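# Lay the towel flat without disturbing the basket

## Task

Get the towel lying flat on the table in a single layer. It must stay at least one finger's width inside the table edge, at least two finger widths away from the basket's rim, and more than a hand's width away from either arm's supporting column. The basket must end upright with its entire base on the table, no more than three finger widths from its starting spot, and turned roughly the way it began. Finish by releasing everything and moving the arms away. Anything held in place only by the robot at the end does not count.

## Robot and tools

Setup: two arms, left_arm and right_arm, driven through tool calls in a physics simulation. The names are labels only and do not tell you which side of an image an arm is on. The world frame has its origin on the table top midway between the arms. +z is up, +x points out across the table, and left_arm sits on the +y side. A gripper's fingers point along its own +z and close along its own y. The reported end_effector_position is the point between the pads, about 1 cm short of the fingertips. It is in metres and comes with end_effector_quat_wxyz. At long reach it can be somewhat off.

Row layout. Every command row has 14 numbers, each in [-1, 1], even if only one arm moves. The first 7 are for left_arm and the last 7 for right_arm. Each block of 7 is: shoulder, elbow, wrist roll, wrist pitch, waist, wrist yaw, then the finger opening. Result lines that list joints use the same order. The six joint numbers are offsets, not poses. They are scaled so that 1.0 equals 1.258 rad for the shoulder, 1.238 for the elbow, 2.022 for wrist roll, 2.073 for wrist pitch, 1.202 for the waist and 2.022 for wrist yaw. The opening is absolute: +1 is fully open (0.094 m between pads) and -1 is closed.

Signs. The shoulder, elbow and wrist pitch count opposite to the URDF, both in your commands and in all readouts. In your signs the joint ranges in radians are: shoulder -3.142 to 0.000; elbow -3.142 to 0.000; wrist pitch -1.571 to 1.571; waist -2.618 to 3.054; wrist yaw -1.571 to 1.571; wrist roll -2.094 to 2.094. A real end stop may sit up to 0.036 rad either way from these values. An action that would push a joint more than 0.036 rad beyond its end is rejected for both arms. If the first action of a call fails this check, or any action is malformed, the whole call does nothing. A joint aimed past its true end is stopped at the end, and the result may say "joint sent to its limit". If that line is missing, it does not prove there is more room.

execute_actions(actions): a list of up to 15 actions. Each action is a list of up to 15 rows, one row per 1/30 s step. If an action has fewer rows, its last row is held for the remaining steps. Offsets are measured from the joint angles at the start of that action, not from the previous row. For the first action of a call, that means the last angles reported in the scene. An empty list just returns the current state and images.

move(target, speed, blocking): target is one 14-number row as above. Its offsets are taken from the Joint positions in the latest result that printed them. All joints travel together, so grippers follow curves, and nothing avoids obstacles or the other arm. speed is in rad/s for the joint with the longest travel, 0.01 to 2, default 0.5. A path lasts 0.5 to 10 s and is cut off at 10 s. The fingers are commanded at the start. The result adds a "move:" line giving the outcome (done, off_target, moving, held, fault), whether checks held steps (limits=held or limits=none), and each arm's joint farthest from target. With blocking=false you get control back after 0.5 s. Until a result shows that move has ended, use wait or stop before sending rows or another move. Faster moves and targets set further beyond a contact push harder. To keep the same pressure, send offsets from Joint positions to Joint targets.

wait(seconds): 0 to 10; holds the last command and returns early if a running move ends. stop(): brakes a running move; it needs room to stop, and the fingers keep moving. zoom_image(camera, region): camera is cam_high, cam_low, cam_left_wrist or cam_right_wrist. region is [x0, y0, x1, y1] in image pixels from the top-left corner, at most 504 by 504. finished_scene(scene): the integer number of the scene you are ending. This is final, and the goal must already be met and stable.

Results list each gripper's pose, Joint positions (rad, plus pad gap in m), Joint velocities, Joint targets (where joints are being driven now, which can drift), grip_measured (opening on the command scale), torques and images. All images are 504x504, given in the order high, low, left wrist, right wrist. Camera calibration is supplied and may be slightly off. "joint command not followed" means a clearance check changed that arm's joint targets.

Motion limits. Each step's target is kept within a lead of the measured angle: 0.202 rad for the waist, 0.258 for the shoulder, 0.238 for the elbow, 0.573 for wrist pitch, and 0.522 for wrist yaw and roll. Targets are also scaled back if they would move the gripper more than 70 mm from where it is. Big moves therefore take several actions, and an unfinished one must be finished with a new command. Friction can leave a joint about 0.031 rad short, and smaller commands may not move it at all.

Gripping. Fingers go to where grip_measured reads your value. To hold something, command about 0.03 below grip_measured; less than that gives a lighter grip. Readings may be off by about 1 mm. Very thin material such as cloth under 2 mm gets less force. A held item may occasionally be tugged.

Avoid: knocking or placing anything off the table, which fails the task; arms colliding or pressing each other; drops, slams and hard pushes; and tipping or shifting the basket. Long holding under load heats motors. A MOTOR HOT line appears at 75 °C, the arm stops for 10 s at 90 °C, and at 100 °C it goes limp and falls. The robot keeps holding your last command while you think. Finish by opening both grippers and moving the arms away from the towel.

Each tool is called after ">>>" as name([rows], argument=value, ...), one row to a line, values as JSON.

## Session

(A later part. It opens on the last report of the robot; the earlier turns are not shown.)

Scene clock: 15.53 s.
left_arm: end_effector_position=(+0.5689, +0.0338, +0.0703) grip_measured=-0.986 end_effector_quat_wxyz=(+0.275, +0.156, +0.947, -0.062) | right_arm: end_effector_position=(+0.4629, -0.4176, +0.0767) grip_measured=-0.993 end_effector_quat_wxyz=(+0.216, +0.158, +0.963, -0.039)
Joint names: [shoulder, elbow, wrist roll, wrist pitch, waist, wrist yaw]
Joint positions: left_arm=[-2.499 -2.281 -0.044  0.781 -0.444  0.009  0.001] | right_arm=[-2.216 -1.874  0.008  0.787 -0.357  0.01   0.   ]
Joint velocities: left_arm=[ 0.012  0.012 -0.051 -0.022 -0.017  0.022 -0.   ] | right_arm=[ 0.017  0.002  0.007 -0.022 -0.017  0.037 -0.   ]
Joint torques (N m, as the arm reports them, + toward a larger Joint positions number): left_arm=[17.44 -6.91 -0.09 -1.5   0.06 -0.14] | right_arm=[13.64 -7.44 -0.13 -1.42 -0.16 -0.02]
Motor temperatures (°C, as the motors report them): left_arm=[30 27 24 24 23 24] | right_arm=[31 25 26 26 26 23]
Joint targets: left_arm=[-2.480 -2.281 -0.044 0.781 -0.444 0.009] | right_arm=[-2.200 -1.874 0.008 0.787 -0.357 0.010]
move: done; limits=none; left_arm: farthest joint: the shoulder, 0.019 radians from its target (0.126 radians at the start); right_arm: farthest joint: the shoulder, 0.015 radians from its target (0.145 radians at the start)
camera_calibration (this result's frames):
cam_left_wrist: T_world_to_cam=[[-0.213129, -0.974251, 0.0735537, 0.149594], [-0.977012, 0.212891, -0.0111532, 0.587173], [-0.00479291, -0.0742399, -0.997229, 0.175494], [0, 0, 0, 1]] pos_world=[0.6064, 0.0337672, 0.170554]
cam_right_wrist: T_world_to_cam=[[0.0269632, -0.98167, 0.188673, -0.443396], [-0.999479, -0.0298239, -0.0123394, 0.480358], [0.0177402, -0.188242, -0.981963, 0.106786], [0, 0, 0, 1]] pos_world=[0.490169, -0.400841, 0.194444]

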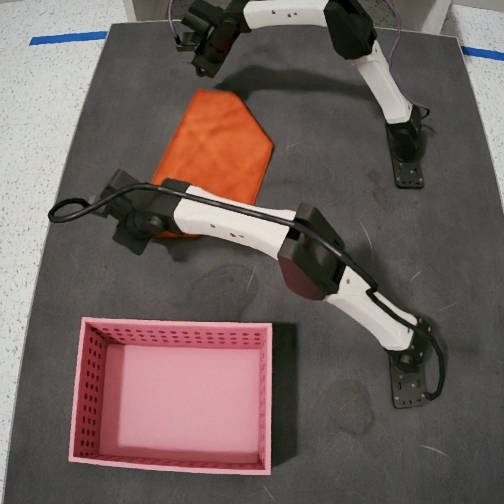

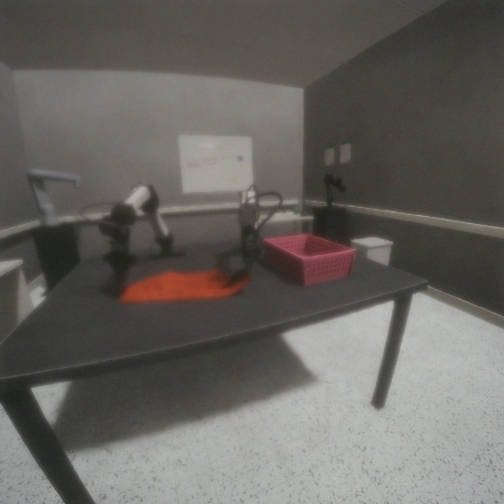

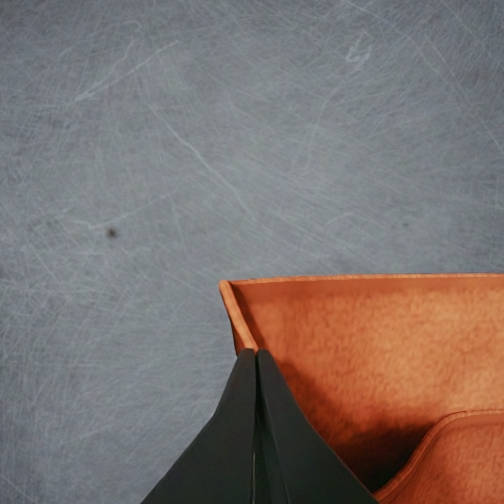

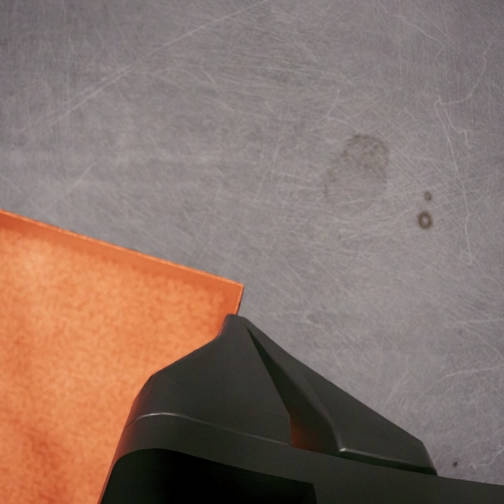

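>>> move(target=[0,0,0,0,-0.02,0,-1,-0.125,0,0,0,0,-0.045,0.3], speed=0.2)

>>> move(target=[0,0,0,0,0,0,-1,-0.03,0,0,0,0,0,-1])

>>> move(target=[0,0,0,0,0,0,-1,0.115,0,0,0,0,0,-1], speed=0.2)

Scene clock: 16.83 s.
left_arm: end_effector_position=(+0.5655, +0.0253, +0.0703) grip_measured=-0.986 end_effector_quat_wxyz=(+0.274, +0.163, +0.945, -0.064) | right_arm: end_effector_position=(+0.4588, -0.4030, +0.0092) grip_measured=+0.298 end_effector_quat_wxyz=(+0.159, +0.153, +0.975, +0.007)
Joint names: [shoulder, elbow, wrist roll, wrist pitch, waist, wrist yaw]
Joint positions: left_arm=[-2.499 -2.281 -0.044  0.781 -0.459  0.009  0.001] | right_arm=[-2.349 -1.874  0.007  0.782 -0.357 -0.063  0.061]
Joint velocities: left_arm=[-0.007 -0.007 -0.051 -0.037  0.022 -0.022 -0.001] | right_arm=[-0.002  0.017 -0.022  0.037 -0.002  0.051 -0.001]
Joint torques (N m, as the arm reports them, + toward a larger Joint positions number): left_arm=[15.69 -6.78 -0.09 -1.52 -0.65 -0.14] | right_arm=[11.31 -7.15 -0.12 -1.07 -0.17 -0.22]
Motor temperatures (°C, as the motors report them): left_arm=[30 27 24 24 23 24] | right_arm=[32 25 26 26 26 23]
Joint targets: left_arm=[-2.499 -2.281 -0.044 0.781 -0.468 0.009] | right_arm=[-2.373 -1.874 0.008 0.787 -0.357 -0.081]
move: off_target (right_arm); limits=none; left_arm: farthest joint: the waist, 0.009 radians from its target (0.024 radians at the start); right_arm: farthest joint: the shoulder, 0.024 radians from its target (0.158 radians at the start)
camera_calibration (this result's frames):
cam_left_wrist: T_world_to_cam=[[-0.227599, -0.970973, 0.0735537, 0.148667], [-0.973737, 0.227403, -0.0111532, 0.583462], [-0.00589684, -0.0741604, -0.997229, 0.175467], [0, 0, 0, 1]] pos_world=[0.60301, 0.0246837, 0.170554]
cam_right_wrist: T_world_to_cam=[[0.0681953, -0.994436, 0.0802936, -0.439249], [-0.994586, -0.0614383, 0.0838125, 0.460002], [-0.0784131, -0.0855745, -0.993241, 0.128912], [0, 0, 0, 1]] pos_world=[0.497574, -0.397512, 0.124756]

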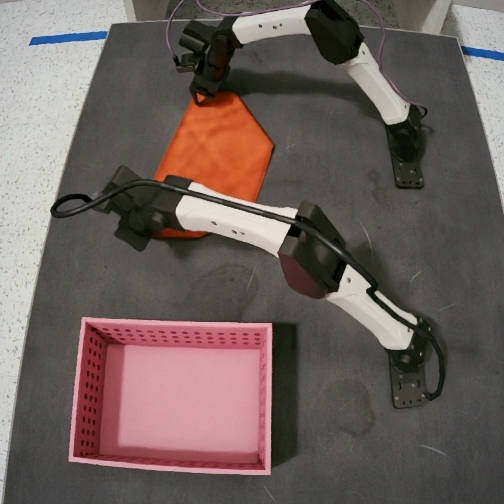

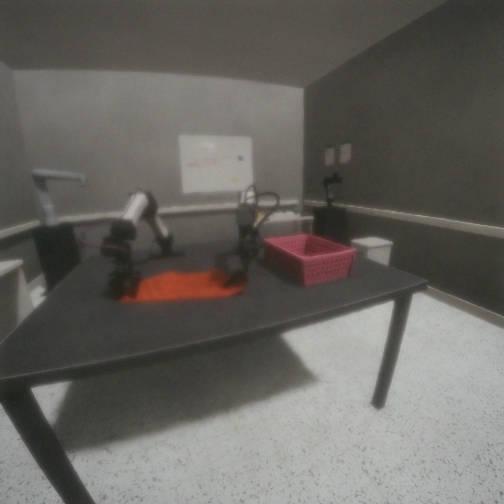

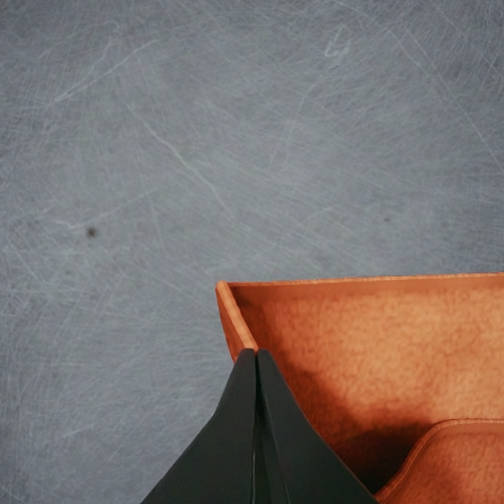

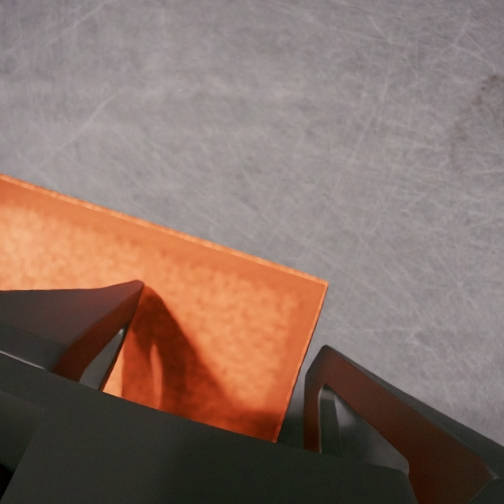

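Scene clock: 17.53 s.
left_arm: end_effector_position=(+0.5655, +0.0253, +0.0703) grip_measured=-0.986 end_effector_quat_wxyz=(+0.274, +0.163, +0.945, -0.064) | right_arm: end_effector_position=(+0.4601, -0.4026, +0.0096) grip_measured=-0.969 end_effector_quat_wxyz=(+0.161, +0.153, +0.975, +0.008)
Joint names: [shoulder, elbow, wrist roll, wrist pitch, waist, wrist yaw]
Joint positions: left_arm=[-2.499 -2.281 -0.044  0.781 -0.459  0.009  0.001] | right_arm=[-2.349 -1.874  0.007  0.777 -0.356 -0.066  0.001]
Joint velocities: left_arm=[ 0.002  0.007 -0.037  0.051 -0.012  0.095 -0.002] | right_arm=[ 0.007  0.007 -0.066 -0.022  0.007 -0.037 -0.   ]
Joint torques (N m, as the arm reports them, + toward a larger Joint positions number): left_arm=[15.66 -6.76 -0.09 -1.52  0.02 -0.14] | right_arm=[10.17 -7.13 -0.14 -1.12 -0.24 -0.03]
Motor temperatures (°C, as the motors report them): left_arm=[31 28 24 24 23 24] | right_arm=[32 25 26 26 26 23]
Joint targets: left_arm=[-2.499 -2.281 -0.044 0.781 -0.459 0.009] | right_arm=[-2.387 -1.874 0.007 0.782 -0.357 -0.063]
move: off_target (right_arm); limits=none; left_arm: farthest joint: the waist, 0.000 radians from its target (0.000 radians at the start); right_arm: farthest joint: the shoulder, 0.038 radians from its target (0.038 radians at the start)
camera_calibration (this result's frames):
cam_left_wrist: T_world_to_cam=[[-0.227599, -0.970973, 0.0735537, 0.148667], [-0.973737, 0.227403, -0.0111532, 0.583462], [-0.00589684, -0.0741604, -0.997229, 0.175467], [0, 0, 0, 1]] pos_world=[0.60301, 0.0246837, 0.170554]
cam_right_wrist: T_world_to_cam=[[0.0692585, -0.994387, 0.0799896, -0.439403], [-0.994903, -0.062958, 0.0787722, 0.460818], [-0.0732941, -0.0850375, -0.993678, 0.127283], [0, 0, 0, 1]] pos_world=[0.498231, -0.397101, 0.125326]

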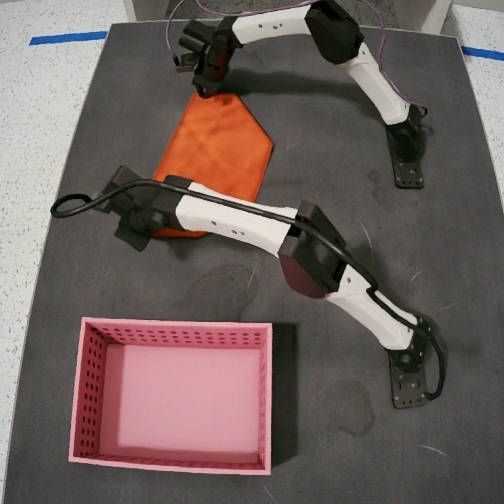

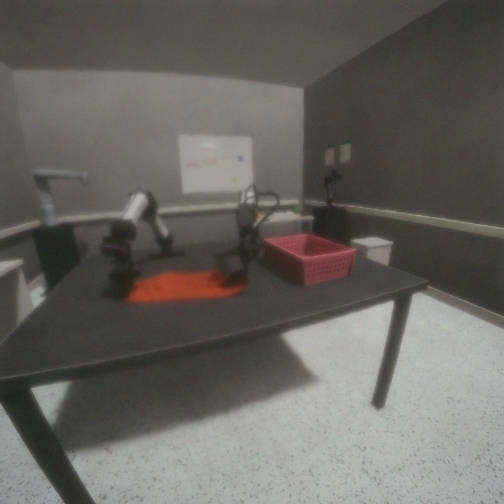

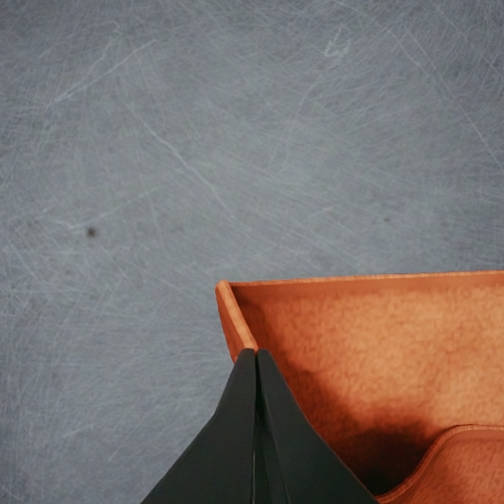

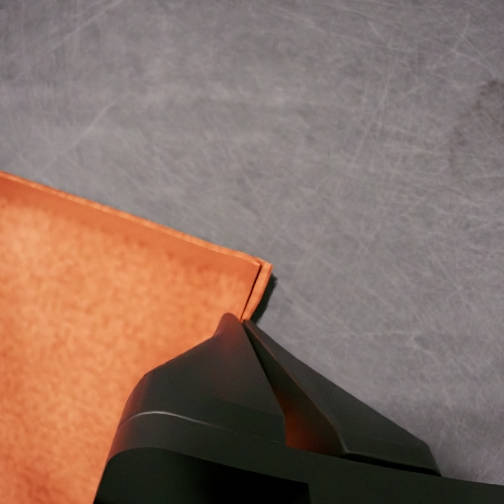

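Scene clock: 18.63 s.
left_arm: end_effector_position=(+0.5655, +0.0253, +0.0703) grip_measured=-0.986 end_effector_quat_wxyz=(+0.274, +0.163, +0.945, -0.064) | right_arm: end_effector_position=(+0.4689, -0.4054, +0.0753) grip_measured=-0.969 end_effector_quat_wxyz=(+0.224, +0.149, +0.963, -0.002)
Joint names: [shoulder, elbow, wrist roll, wrist pitch, waist, wrist yaw]
Joint positions: left_arm=[-2.499 -2.281 -0.044  0.781 -0.459  0.009  0.001] | right_arm=[-2.221 -1.874  0.007  0.777 -0.356 -0.066  0.001]
Joint velocities: left_arm=[ 0.007  0.017  0.037 -0.051  0.012 -0.051  0.   ] | right_arm=[-0.012 -0.002 -0.007 -0.007 -0.002  0.007 -0.   ]
Joint torques (N m, as the arm reports them, + toward a larger Joint positions number): left_arm=[15.69 -6.78 -0.09 -1.52  0.05 -0.14] | right_arm=[13.72 -7.45 -0.13 -1.42 -0.16 -0.05]
Motor temperatures (°C, as the motors report them): left_arm=[31 28 24 24 23 24] | right_arm=[32 26 26 26 26 23]
Joint targets: left_arm=[-2.499 -2.281 -0.044 0.781 -0.459 0.009] | right_arm=[-2.205 -1.874 0.007 0.777 -0.356 -0.066]
move: done; limits=none; left_arm: farthest joint: the waist, 0.000 radians from its target (0.000 radians at the start); right_arm: farthest joint: the shoulder, 0.017 radians from its target (0.145 radians at the start)
camera_calibration (this result's frames):
cam_left_wrist: T_world_to_cam=[[-0.227599, -0.970973, 0.0735537, 0.148667], [-0.973737, 0.227403, -0.0111532, 0.583462], [-0.00589684, -0.0741604, -0.997229, 0.175467], [0, 0, 0, 1]] pos_world=[0.60301, 0.0246837, 0.170554]
cam_right_wrist: T_world_to_cam=[[0.0565773, -0.990268, 0.127155, -0.444035], [-0.997234, -0.0622009, -0.0406961, 0.47457], [0.0482092, -0.124501, -0.991048, 0.119865], [0, 0, 0, 1]] pos_world=[0.492601, -0.395272, 0.194566]

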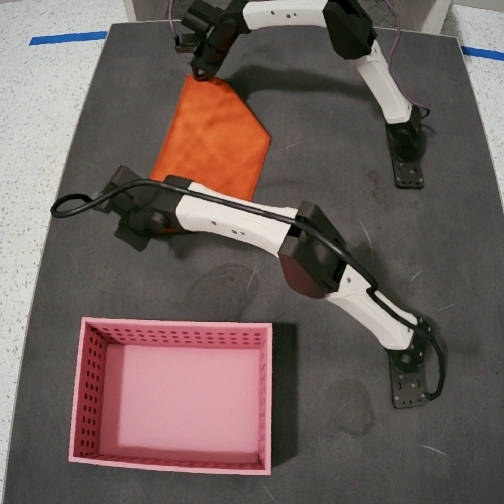

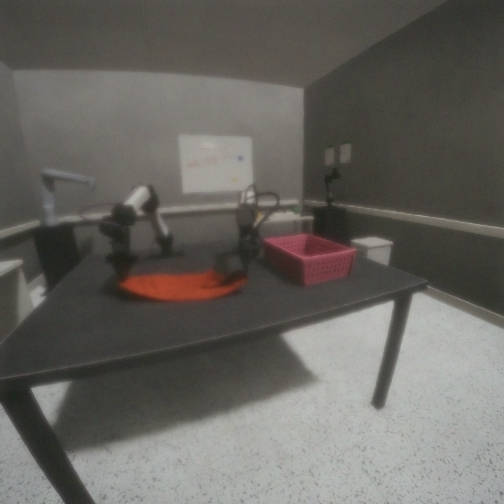

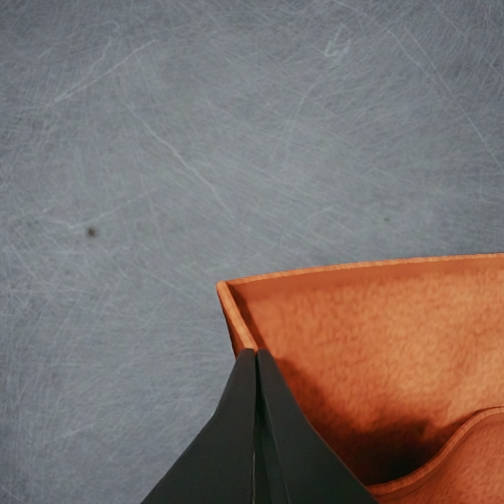

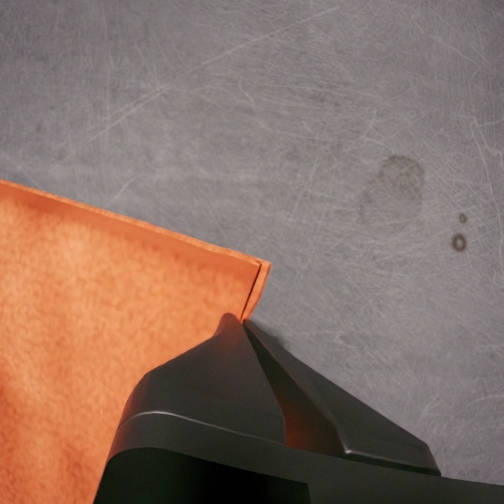

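>>> move(target=[0.75,0.305,0,0.272,-0.222,0,-1,0.672,0.103,0,0.284,-0.222,0,-1], speed=0.35)

Scene clock: 22.17 s.
left_arm: end_effector_position=(+0.2862, +0.0373, +0.3154) grip_measured=-0.986 end_effector_quat_wxyz=(+0.274, +0.283, +0.914, -0.102) | right_arm: end_effector_position=(+0.2259, -0.4102, +0.3172) grip_measured=-0.969 end_effector_quat_wxyz=(+0.290, +0.262, +0.919, -0.051)
Joint names: [shoulder, elbow, wrist roll, wrist pitch, waist, wrist yaw]
Joint positions: left_arm=[-1.569 -1.925 -0.044  1.334 -0.717  0.009  0.001] | right_arm=[-1.388 -1.772  0.007  1.359 -0.611 -0.066  0.001]
Joint velocities: left_arm=[-0.017  0.012 -0.007  0.081  0.007  0.007 -0.   ] | right_arm=[-0.012  0.017  0.022  0.037  0.007  0.007 -0.   ]
Joint torques (N m, as the arm reports them, + toward a larger Joint positions number): left_arm=[ 7.5  -4.28 -0.09 -1.46 -0.59 -0.15] | right_arm=[ 5.17 -4.43 -0.13 -1.63 -1.11 -0.05]
Motor temperatures (°C, as the motors report them): left_arm=[33 28 24 25 23 24] | right_arm=[33 26 26 26 26 23]
Joint targets: left_arm=[-1.556 -1.904 -0.044 1.345 -0.726 0.009] | right_arm=[-1.376 -1.746 0.007 1.366 -0.623 -0.066]
move: off_target (left_arm, right_arm); limits=none; left_arm: farthest joint: the elbow, 0.022 radians from its target (0.378 radians at the start); right_arm: farthest joint: the elbow, 0.025 radians from its target (0.127 radians at the start)
camera_calibration (this result's frames):
cam_left_wrist: T_world_to_cam=[[-0.46901, -0.879844, 0.0768331, 0.143441], [-0.883163, 0.467929, -0.0326361, 0.283388], [-0.00723781, -0.0831629, -0.99651, 0.419576], [0, 0, 0, 1]] pos_world=[0.32059, 0.0284937, 0.416339]
cam_right_wrist: T_world_to_cam=[[-0.214101, -0.960258, 0.17907, -0.408816], [-0.966979, 0.182408, -0.177986, 0.378884], [0.138249, -0.211264, -0.967603, 0.307357], [0, 0, 0, 1]] pos_world=[0.236353, -0.396747, 0.438042]

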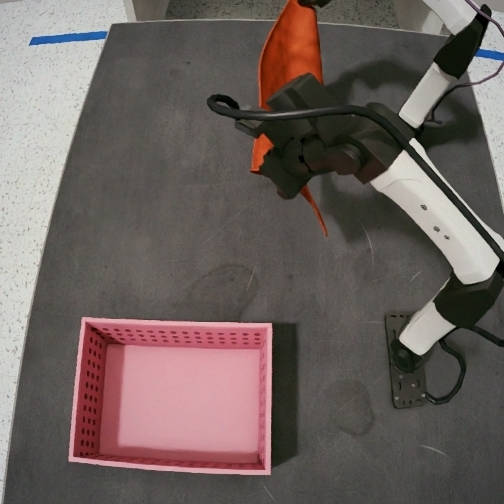

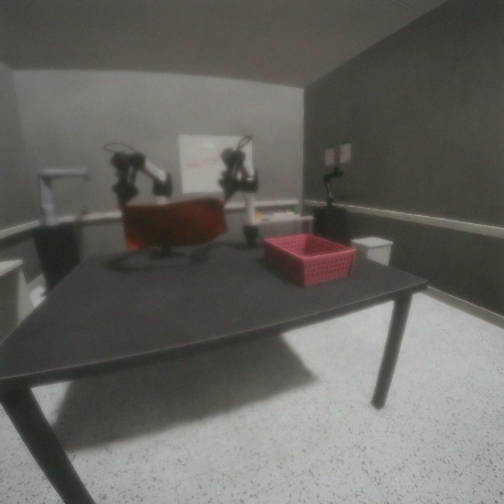

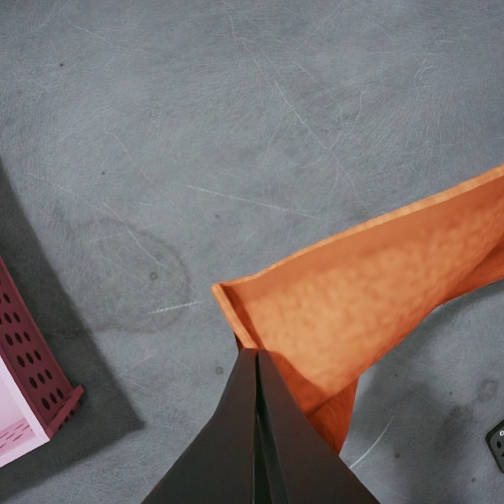

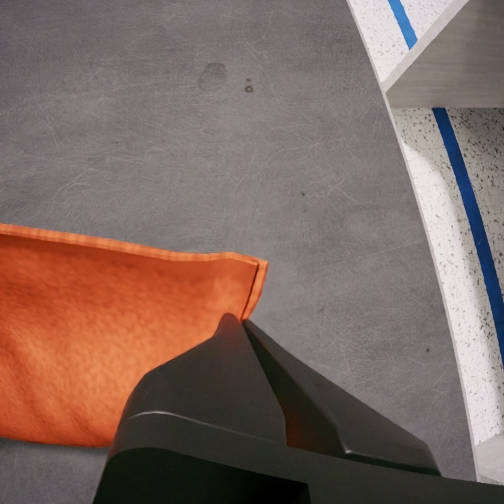

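>>> move(target=[-0.05,0.285,0,-0.085,0,0,-1,-0.045,0.305,0,-0.093,-0.045,0,-1], speed=0.3)

Scene clock: 24.33 s.
left_arm: end_effector_position=(+0.2876, +0.0362, +0.1972) grip_measured=-0.986 end_effector_quat_wxyz=(+0.165, +0.290, +0.940, -0.064) | right_arm: end_effector_position=(+0.2203, -0.4221, +0.2008) grip_measured=-0.969 end_effector_quat_wxyz=(+0.181, +0.293, +0.939, -0.022)
Joint names: [shoulder, elbow, wrist roll, wrist pitch, waist, wrist yaw]
Joint positions: left_arm=[-1.625 -1.587 -0.044  1.176 -0.717  0.009  0.001] | right_arm=[-1.431 -1.413  0.007  1.192 -0.652 -0.066  0.001]
Joint velocities: left_arm=[-0.002 -0.007  0.007  0.037  0.012  0.007  0.   ] | right_arm=[ 0.012  0.017 -0.051 -0.022  0.002 -0.007  0.   ]
Joint torques (N m, as the arm reports them, + toward a larger Joint positions number): left_arm=[ 7.25 -5.29 -0.09 -1.33  0.05 -0.14] | right_arm=[ 4.24 -5.61 -0.14 -1.52 -1.18 -0.06]
Motor temperatures (°C, as the motors report them): left_arm=[33 28 24 25 23 24] | right_arm=[33 26 26 27 26 23]
Joint targets: left_arm=[-1.632 -1.572 -0.044 1.158 -0.717 0.009] | right_arm=[-1.444 -1.394 0.007 1.166 -0.665 -0.066]
move: off_target (right_arm); limits=none; left_arm: farthest joint: the wrist pitch, 0.018 radians from its target (0.177 radians at the start); right_arm: farthest joint: the wrist pitch, 0.026 radians from its target (0.193 radians at the start)
camera_calibration (this result's frames):
cam_left_wrist: T_world_to_cam=[[-0.457914, -0.888119, 0.0394848, 0.156724], [-0.867189, 0.456017, 0.200078, 0.231268], [-0.195699, 0.0573777, -0.978984, 0.34737], [0, 0, 0, 1]] pos_world=[0.340299, 0.0137959, 0.28761]
cam_right_wrist: T_world_to_cam=[[-0.226916, -0.969186, 0.0958503, -0.384827], [-0.972058, 0.231457, 0.0391148, 0.33319], [-0.0600948, -0.0842963, -0.994627, 0.295713], [0, 0, 0, 1]] pos_world=[0.254328, -0.42516, 0.317977]

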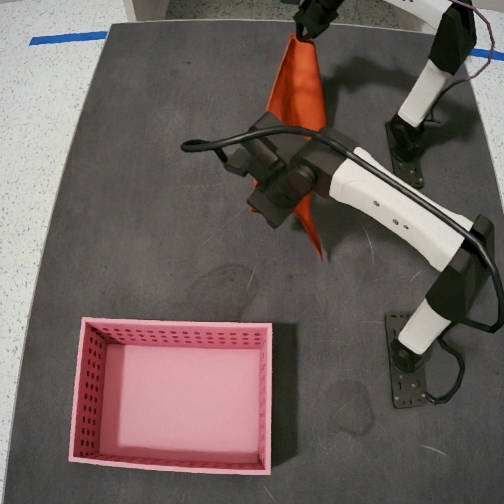

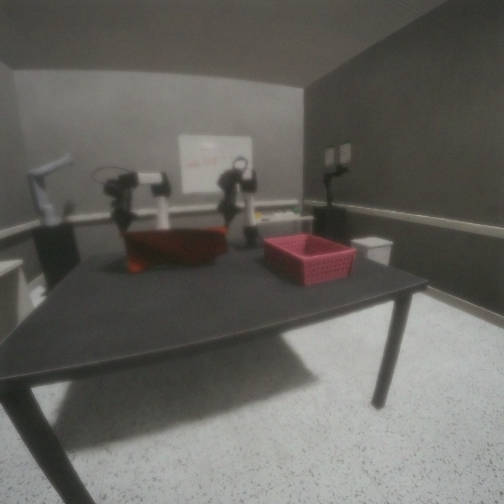

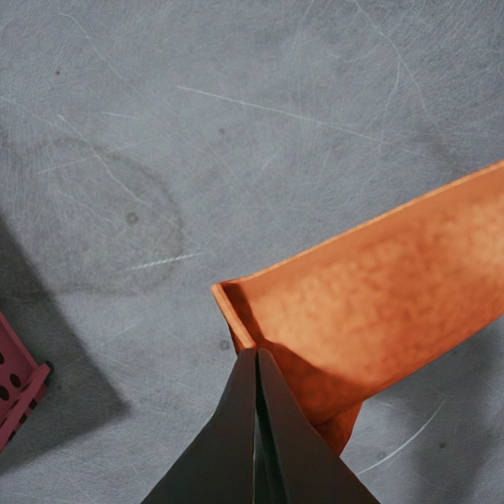

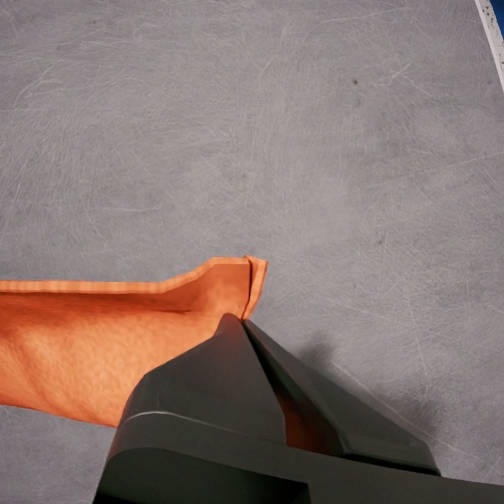

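>>> move(target=[-0.751,-0.577,0,-0.197,0.195,0,-1,-0.77,-0.5,0,-0.2,0.188,0,-1], speed=0.3)

Scene clock: 28.27 s.
left_arm: end_effector_position=(+0.5495, +0.0105, +0.0234) grip_measured=-0.986 end_effector_quat_wxyz=(+0.231, +0.180, +0.954, -0.059) | right_arm: end_effector_position=(+0.4715, -0.4514, +0.0289) grip_measured=-0.969 end_effector_quat_wxyz=(+0.193, +0.188, +0.963, -0.005)
Joint names: [shoulder, elbow, wrist roll, wrist pitch, waist, wrist yaw]
Joint positions: left_arm=[-2.57  -2.27  -0.044  0.79  -0.492  0.009  0.001] | right_arm=[-2.39  -2.002  0.007  0.799 -0.434 -0.066  0.001]
Joint velocities: left_arm=[ 0.012  0.012 -0.051 -0.081 -0.002 -0.066 -0.   ] | right_arm=[ 0.002  0.017 -0.022 -0.051 -0.012 -0.022 -0.   ]
Joint torques (N m, as the arm reports them, + toward a larger Joint positions number): left_arm=[15.98 -8.75 -0.09 -1.61  0.8  -0.14] | right_arm=[12.65 -9.59 -0.13 -1.53  0.49 -0.05]
Motor temperatures (°C, as the motors report them): left_arm=[33 29 24 25 23 24] | right_arm=[33 27 26 27 26 23]
Joint targets: left_arm=[-2.570 -2.301 -0.044 0.768 -0.483 0.009] | right_arm=[-2.400 -2.032 0.007 0.778 -0.426 -0.066]
move: off_target (left_arm, right_arm); limits=none; left_arm: farthest joint: the elbow, 0.032 radians from its target (0.714 radians at the start); right_arm: farthest joint: the elbow, 0.030 radians from its target (0.619 radians at the start)
camera_calibration (this result's frames):
cam_left_wrist: T_world_to_cam=[[-0.25347, -0.965504, 0.059623, 0.1486], [-0.963109, 0.257641, 0.0777366, 0.562476], [-0.0904163, -0.0377196, -0.995189, 0.173503], [0, 0, 0, 1]] pos_world=[0.595079, 0.00510128, 0.120083]
cam_right_wrist: T_world_to_cam=[[-0.01343, -0.994472, 0.104137, -0.452036], [-0.999716, 0.0154057, 0.0181906, 0.506974], [-0.0196943, -0.103863, -0.994397, 0.109411], [0, 0, 0, 1]] pos_world=[0.502914, -0.445984, 0.14665]

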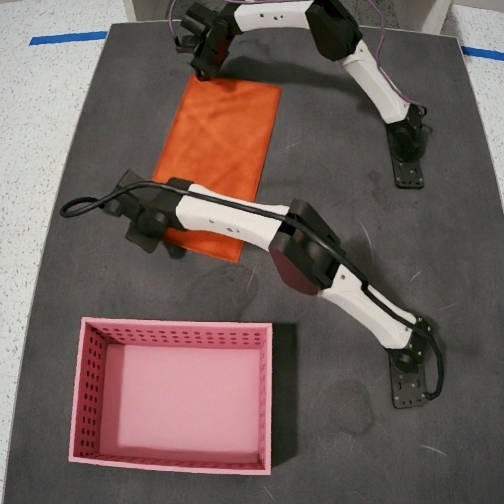

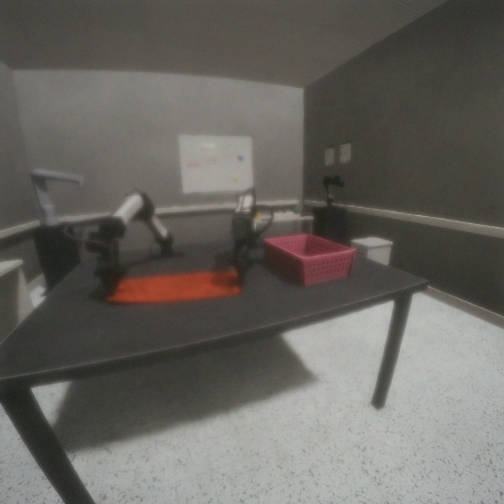

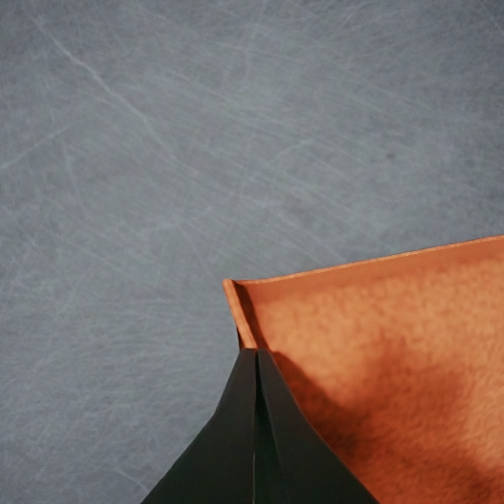

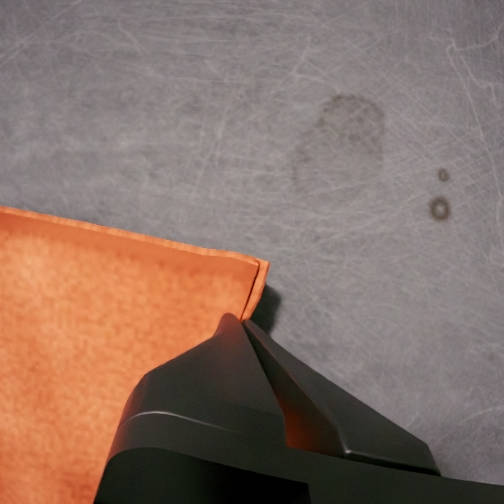

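>>> move(target=[0,0,0,0,0,0,0.3,0,0,0,0,0,0,0.3])

>>> move(target=[1,0.75,0,0.3,0.1,0,0.3,1,0.65,0,0.3,-0.2,0,0.3], speed=0.8)

>>> zoom_image(camera="cam_high", region=[100,60,320,280])

Scene clock: 29.07 s.
left_arm: end_effector_position=(+0.5495, +0.0104, +0.0235) grip_measured=+0.297 end_effector_quat_wxyz=(+0.231, +0.180, +0.954, -0.059) | right_arm: end_effector_position=(+0.4716, -0.4514, +0.0289) grip_measured=+0.298 end_effector_quat_wxyz=(+0.193, +0.188, +0.963, -0.005)
Joint names: [shoulder, elbow, wrist roll, wrist pitch, waist, wrist yaw]
Joint positions: left_arm=[-2.57  -2.27  -0.044  0.789 -0.492  0.009  0.061] | right_arm=[-2.39  -2.002  0.007  0.799 -0.434 -0.066  0.061]
Joint velocities: left_arm=[ 0.002  0.012  0.007 -0.037 -0.002 -0.037  0.   ] | right_arm=[ 0.012  0.002 -0.022  0.037 -0.002  0.022 -0.   ]
Joint torques (N m, as the arm reports them, + toward a larger Joint positions number): left_arm=[15.99 -6.68 -0.09 -1.37  0.11 -0.14] | right_arm=[13.49 -7.32 -0.13 -1.29 -0.13 -0.05]
Motor temperatures (°C, as the motors report them): left_arm=[34 29 24 25 23 24] | right_arm=[34 27 26 27 26 23]
Joint targets: left_arm=[-2.570 -2.270 -0.044 0.790 -0.492 0.009] | right_arm=[-2.390 -2.002 0.007 0.799 -0.434 -0.066]
move: done; limits=none; left_arm: farthest joint: the wrist pitch, 0.001 radians from its target (0.001 radians at the start); right_arm: farthest joint: the waist, 0.000 radians from its target (0.000 radians at the start)
camera_calibration (this result's frames):
cam_left_wrist: T_world_to_cam=[[-0.25349, -0.965495, 0.0596831, 0.148594], [-0.963136, 0.257653, 0.0773607, 0.562578], [-0.0900689, -0.0378727, -0.995215, 0.173363], [0, 0, 0, 1]] pos_world=[0.595121, 0.00508261, 0.120143]
cam_right_wrist: T_world_to_cam=[[-0.0134668, -0.994457, 0.104277, -0.452051], [-0.999722, 0.0154083, 0.0178358, 0.507069], [-0.0193437, -0.104008, -0.994388, 0.109213], [0, 0, 0, 1]] pos_world=[0.502953, -0.446, 0.146695]

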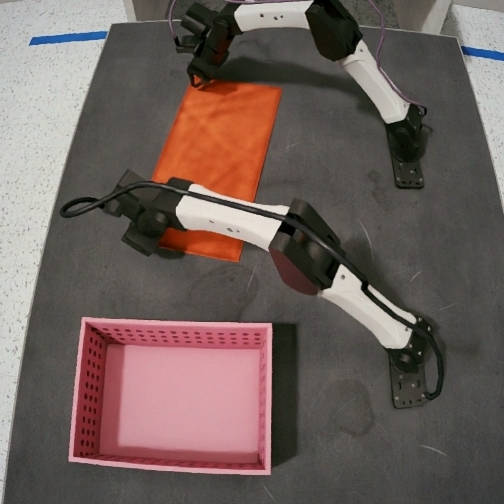

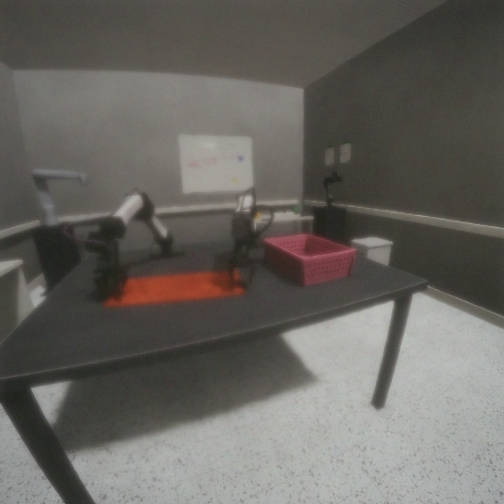

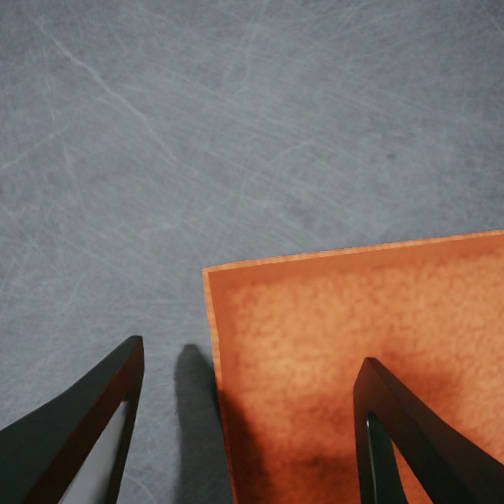

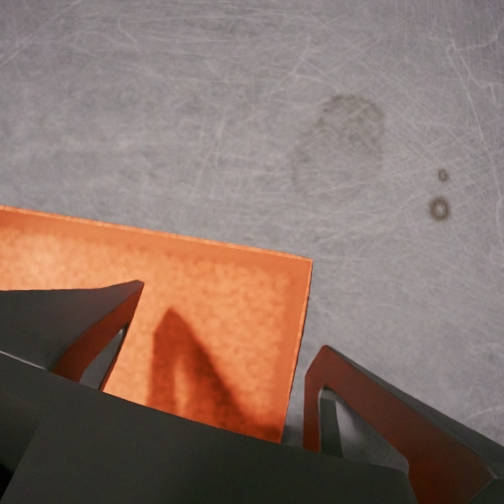

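Scene clock: 31.23 s.
left_arm: end_effector_position=(+0.2311, +0.1806, +0.1982) grip_measured=+0.297 end_effector_quat_wxyz=(+0.103, +0.130, +0.986, -0.023) | right_arm: end_effector_position=(+0.1318, -0.3629, +0.1941) grip_measured=+0.298 end_effector_quat_wxyz=(+0.125, +0.303, +0.945, -0.005)
Joint names: [shoulder, elbow, wrist roll, wrist pitch, waist, wrist yaw]
Joint positions: left_arm=[-1.322 -1.36  -0.044  1.398 -0.382  0.009  0.061] | right_arm=[-1.144 -1.221  0.007  1.405 -0.663 -0.066  0.061]
Joint velocities: left_arm=[ 0.007 -0.017 -0.007  0.066  0.002 -0.007  0.001] | right_arm=[ 0.027  0.012  0.007 -0.037 -0.002  0.007  0.001]
Joint torques (N m, as the arm reports them, + toward a larger Joint positions number): left_arm=[ 5.24 -4.72 -0.09 -0.72  0.84 -0.14] | right_arm=[ 3.35 -4.87 -0.13 -0.85 -1.05 -0.06]
Motor temperatures (°C, as the motors report them): left_arm=[34 29 24 25 23 24] | right_arm=[34 27 26 27 26 23]
Joint targets: left_arm=[-1.311 -1.341 -0.044 1.411 -0.371 0.009] | right_arm=[-1.132 -1.197 0.007 1.420 -0.674 -0.066]
move: off_target (right_arm); limits=none; left_arm: farthest joint: the elbow, 0.018 radians from its target (0.928 radians at the start); right_arm: farthest joint: the elbow, 0.023 radians from its target (0.804 radians at the start)
camera_calibration (this result's frames):
cam_left_wrist: T_world_to_cam=[[-0.136736, -0.990488, 0.0154034, 0.20803], [-0.931657, 0.133867, 0.337779, 0.162018], [-0.336628, 0.0318358, -0.941099, 0.358755], [0, 0, 0, 1]] pos_world=[0.300158, 0.172941, 0.279694]
cam_right_wrist: T_world_to_cam=[[-0.230138, -0.971796, 0.0514671, -0.338824], [-0.960451, 0.235334, 0.148834, 0.212241], [-0.156748, -0.0151791, -0.987522, 0.325097], [0, 0, 0, 1]] pos_world=[0.176829, -0.374281, 0.30689]

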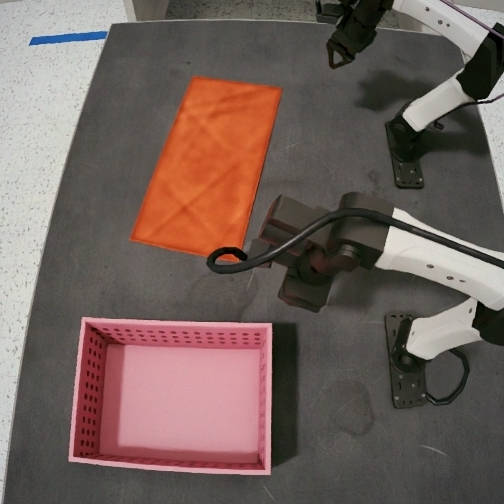

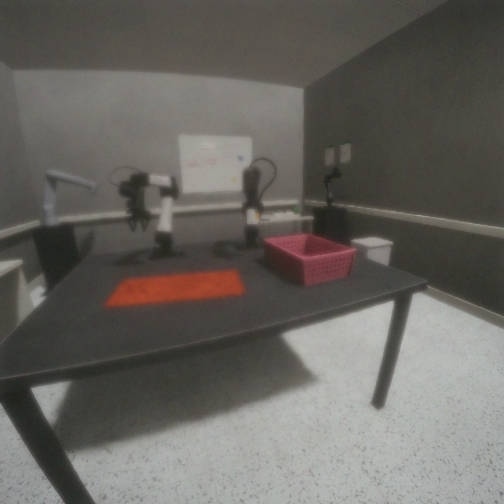

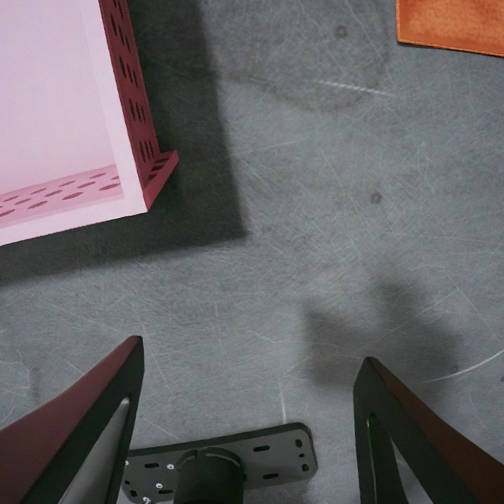

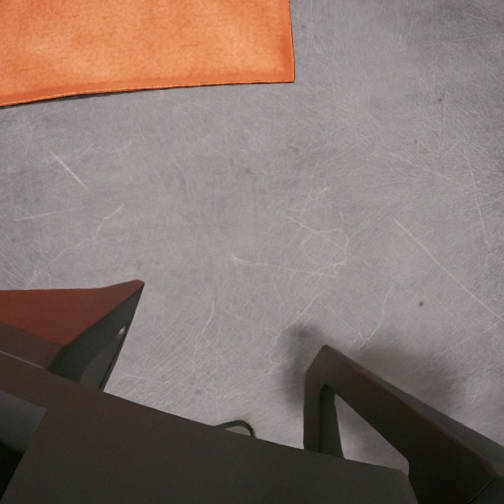

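Region (100, 60, 320, 280) of cam_high's 504x504 image, scaled by 2.291, with more detail than that image has.

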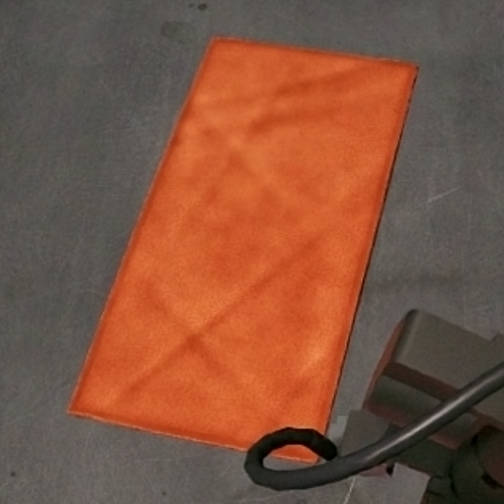

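>>> finished_scene(scene=1)

The scene is finished: the task was done.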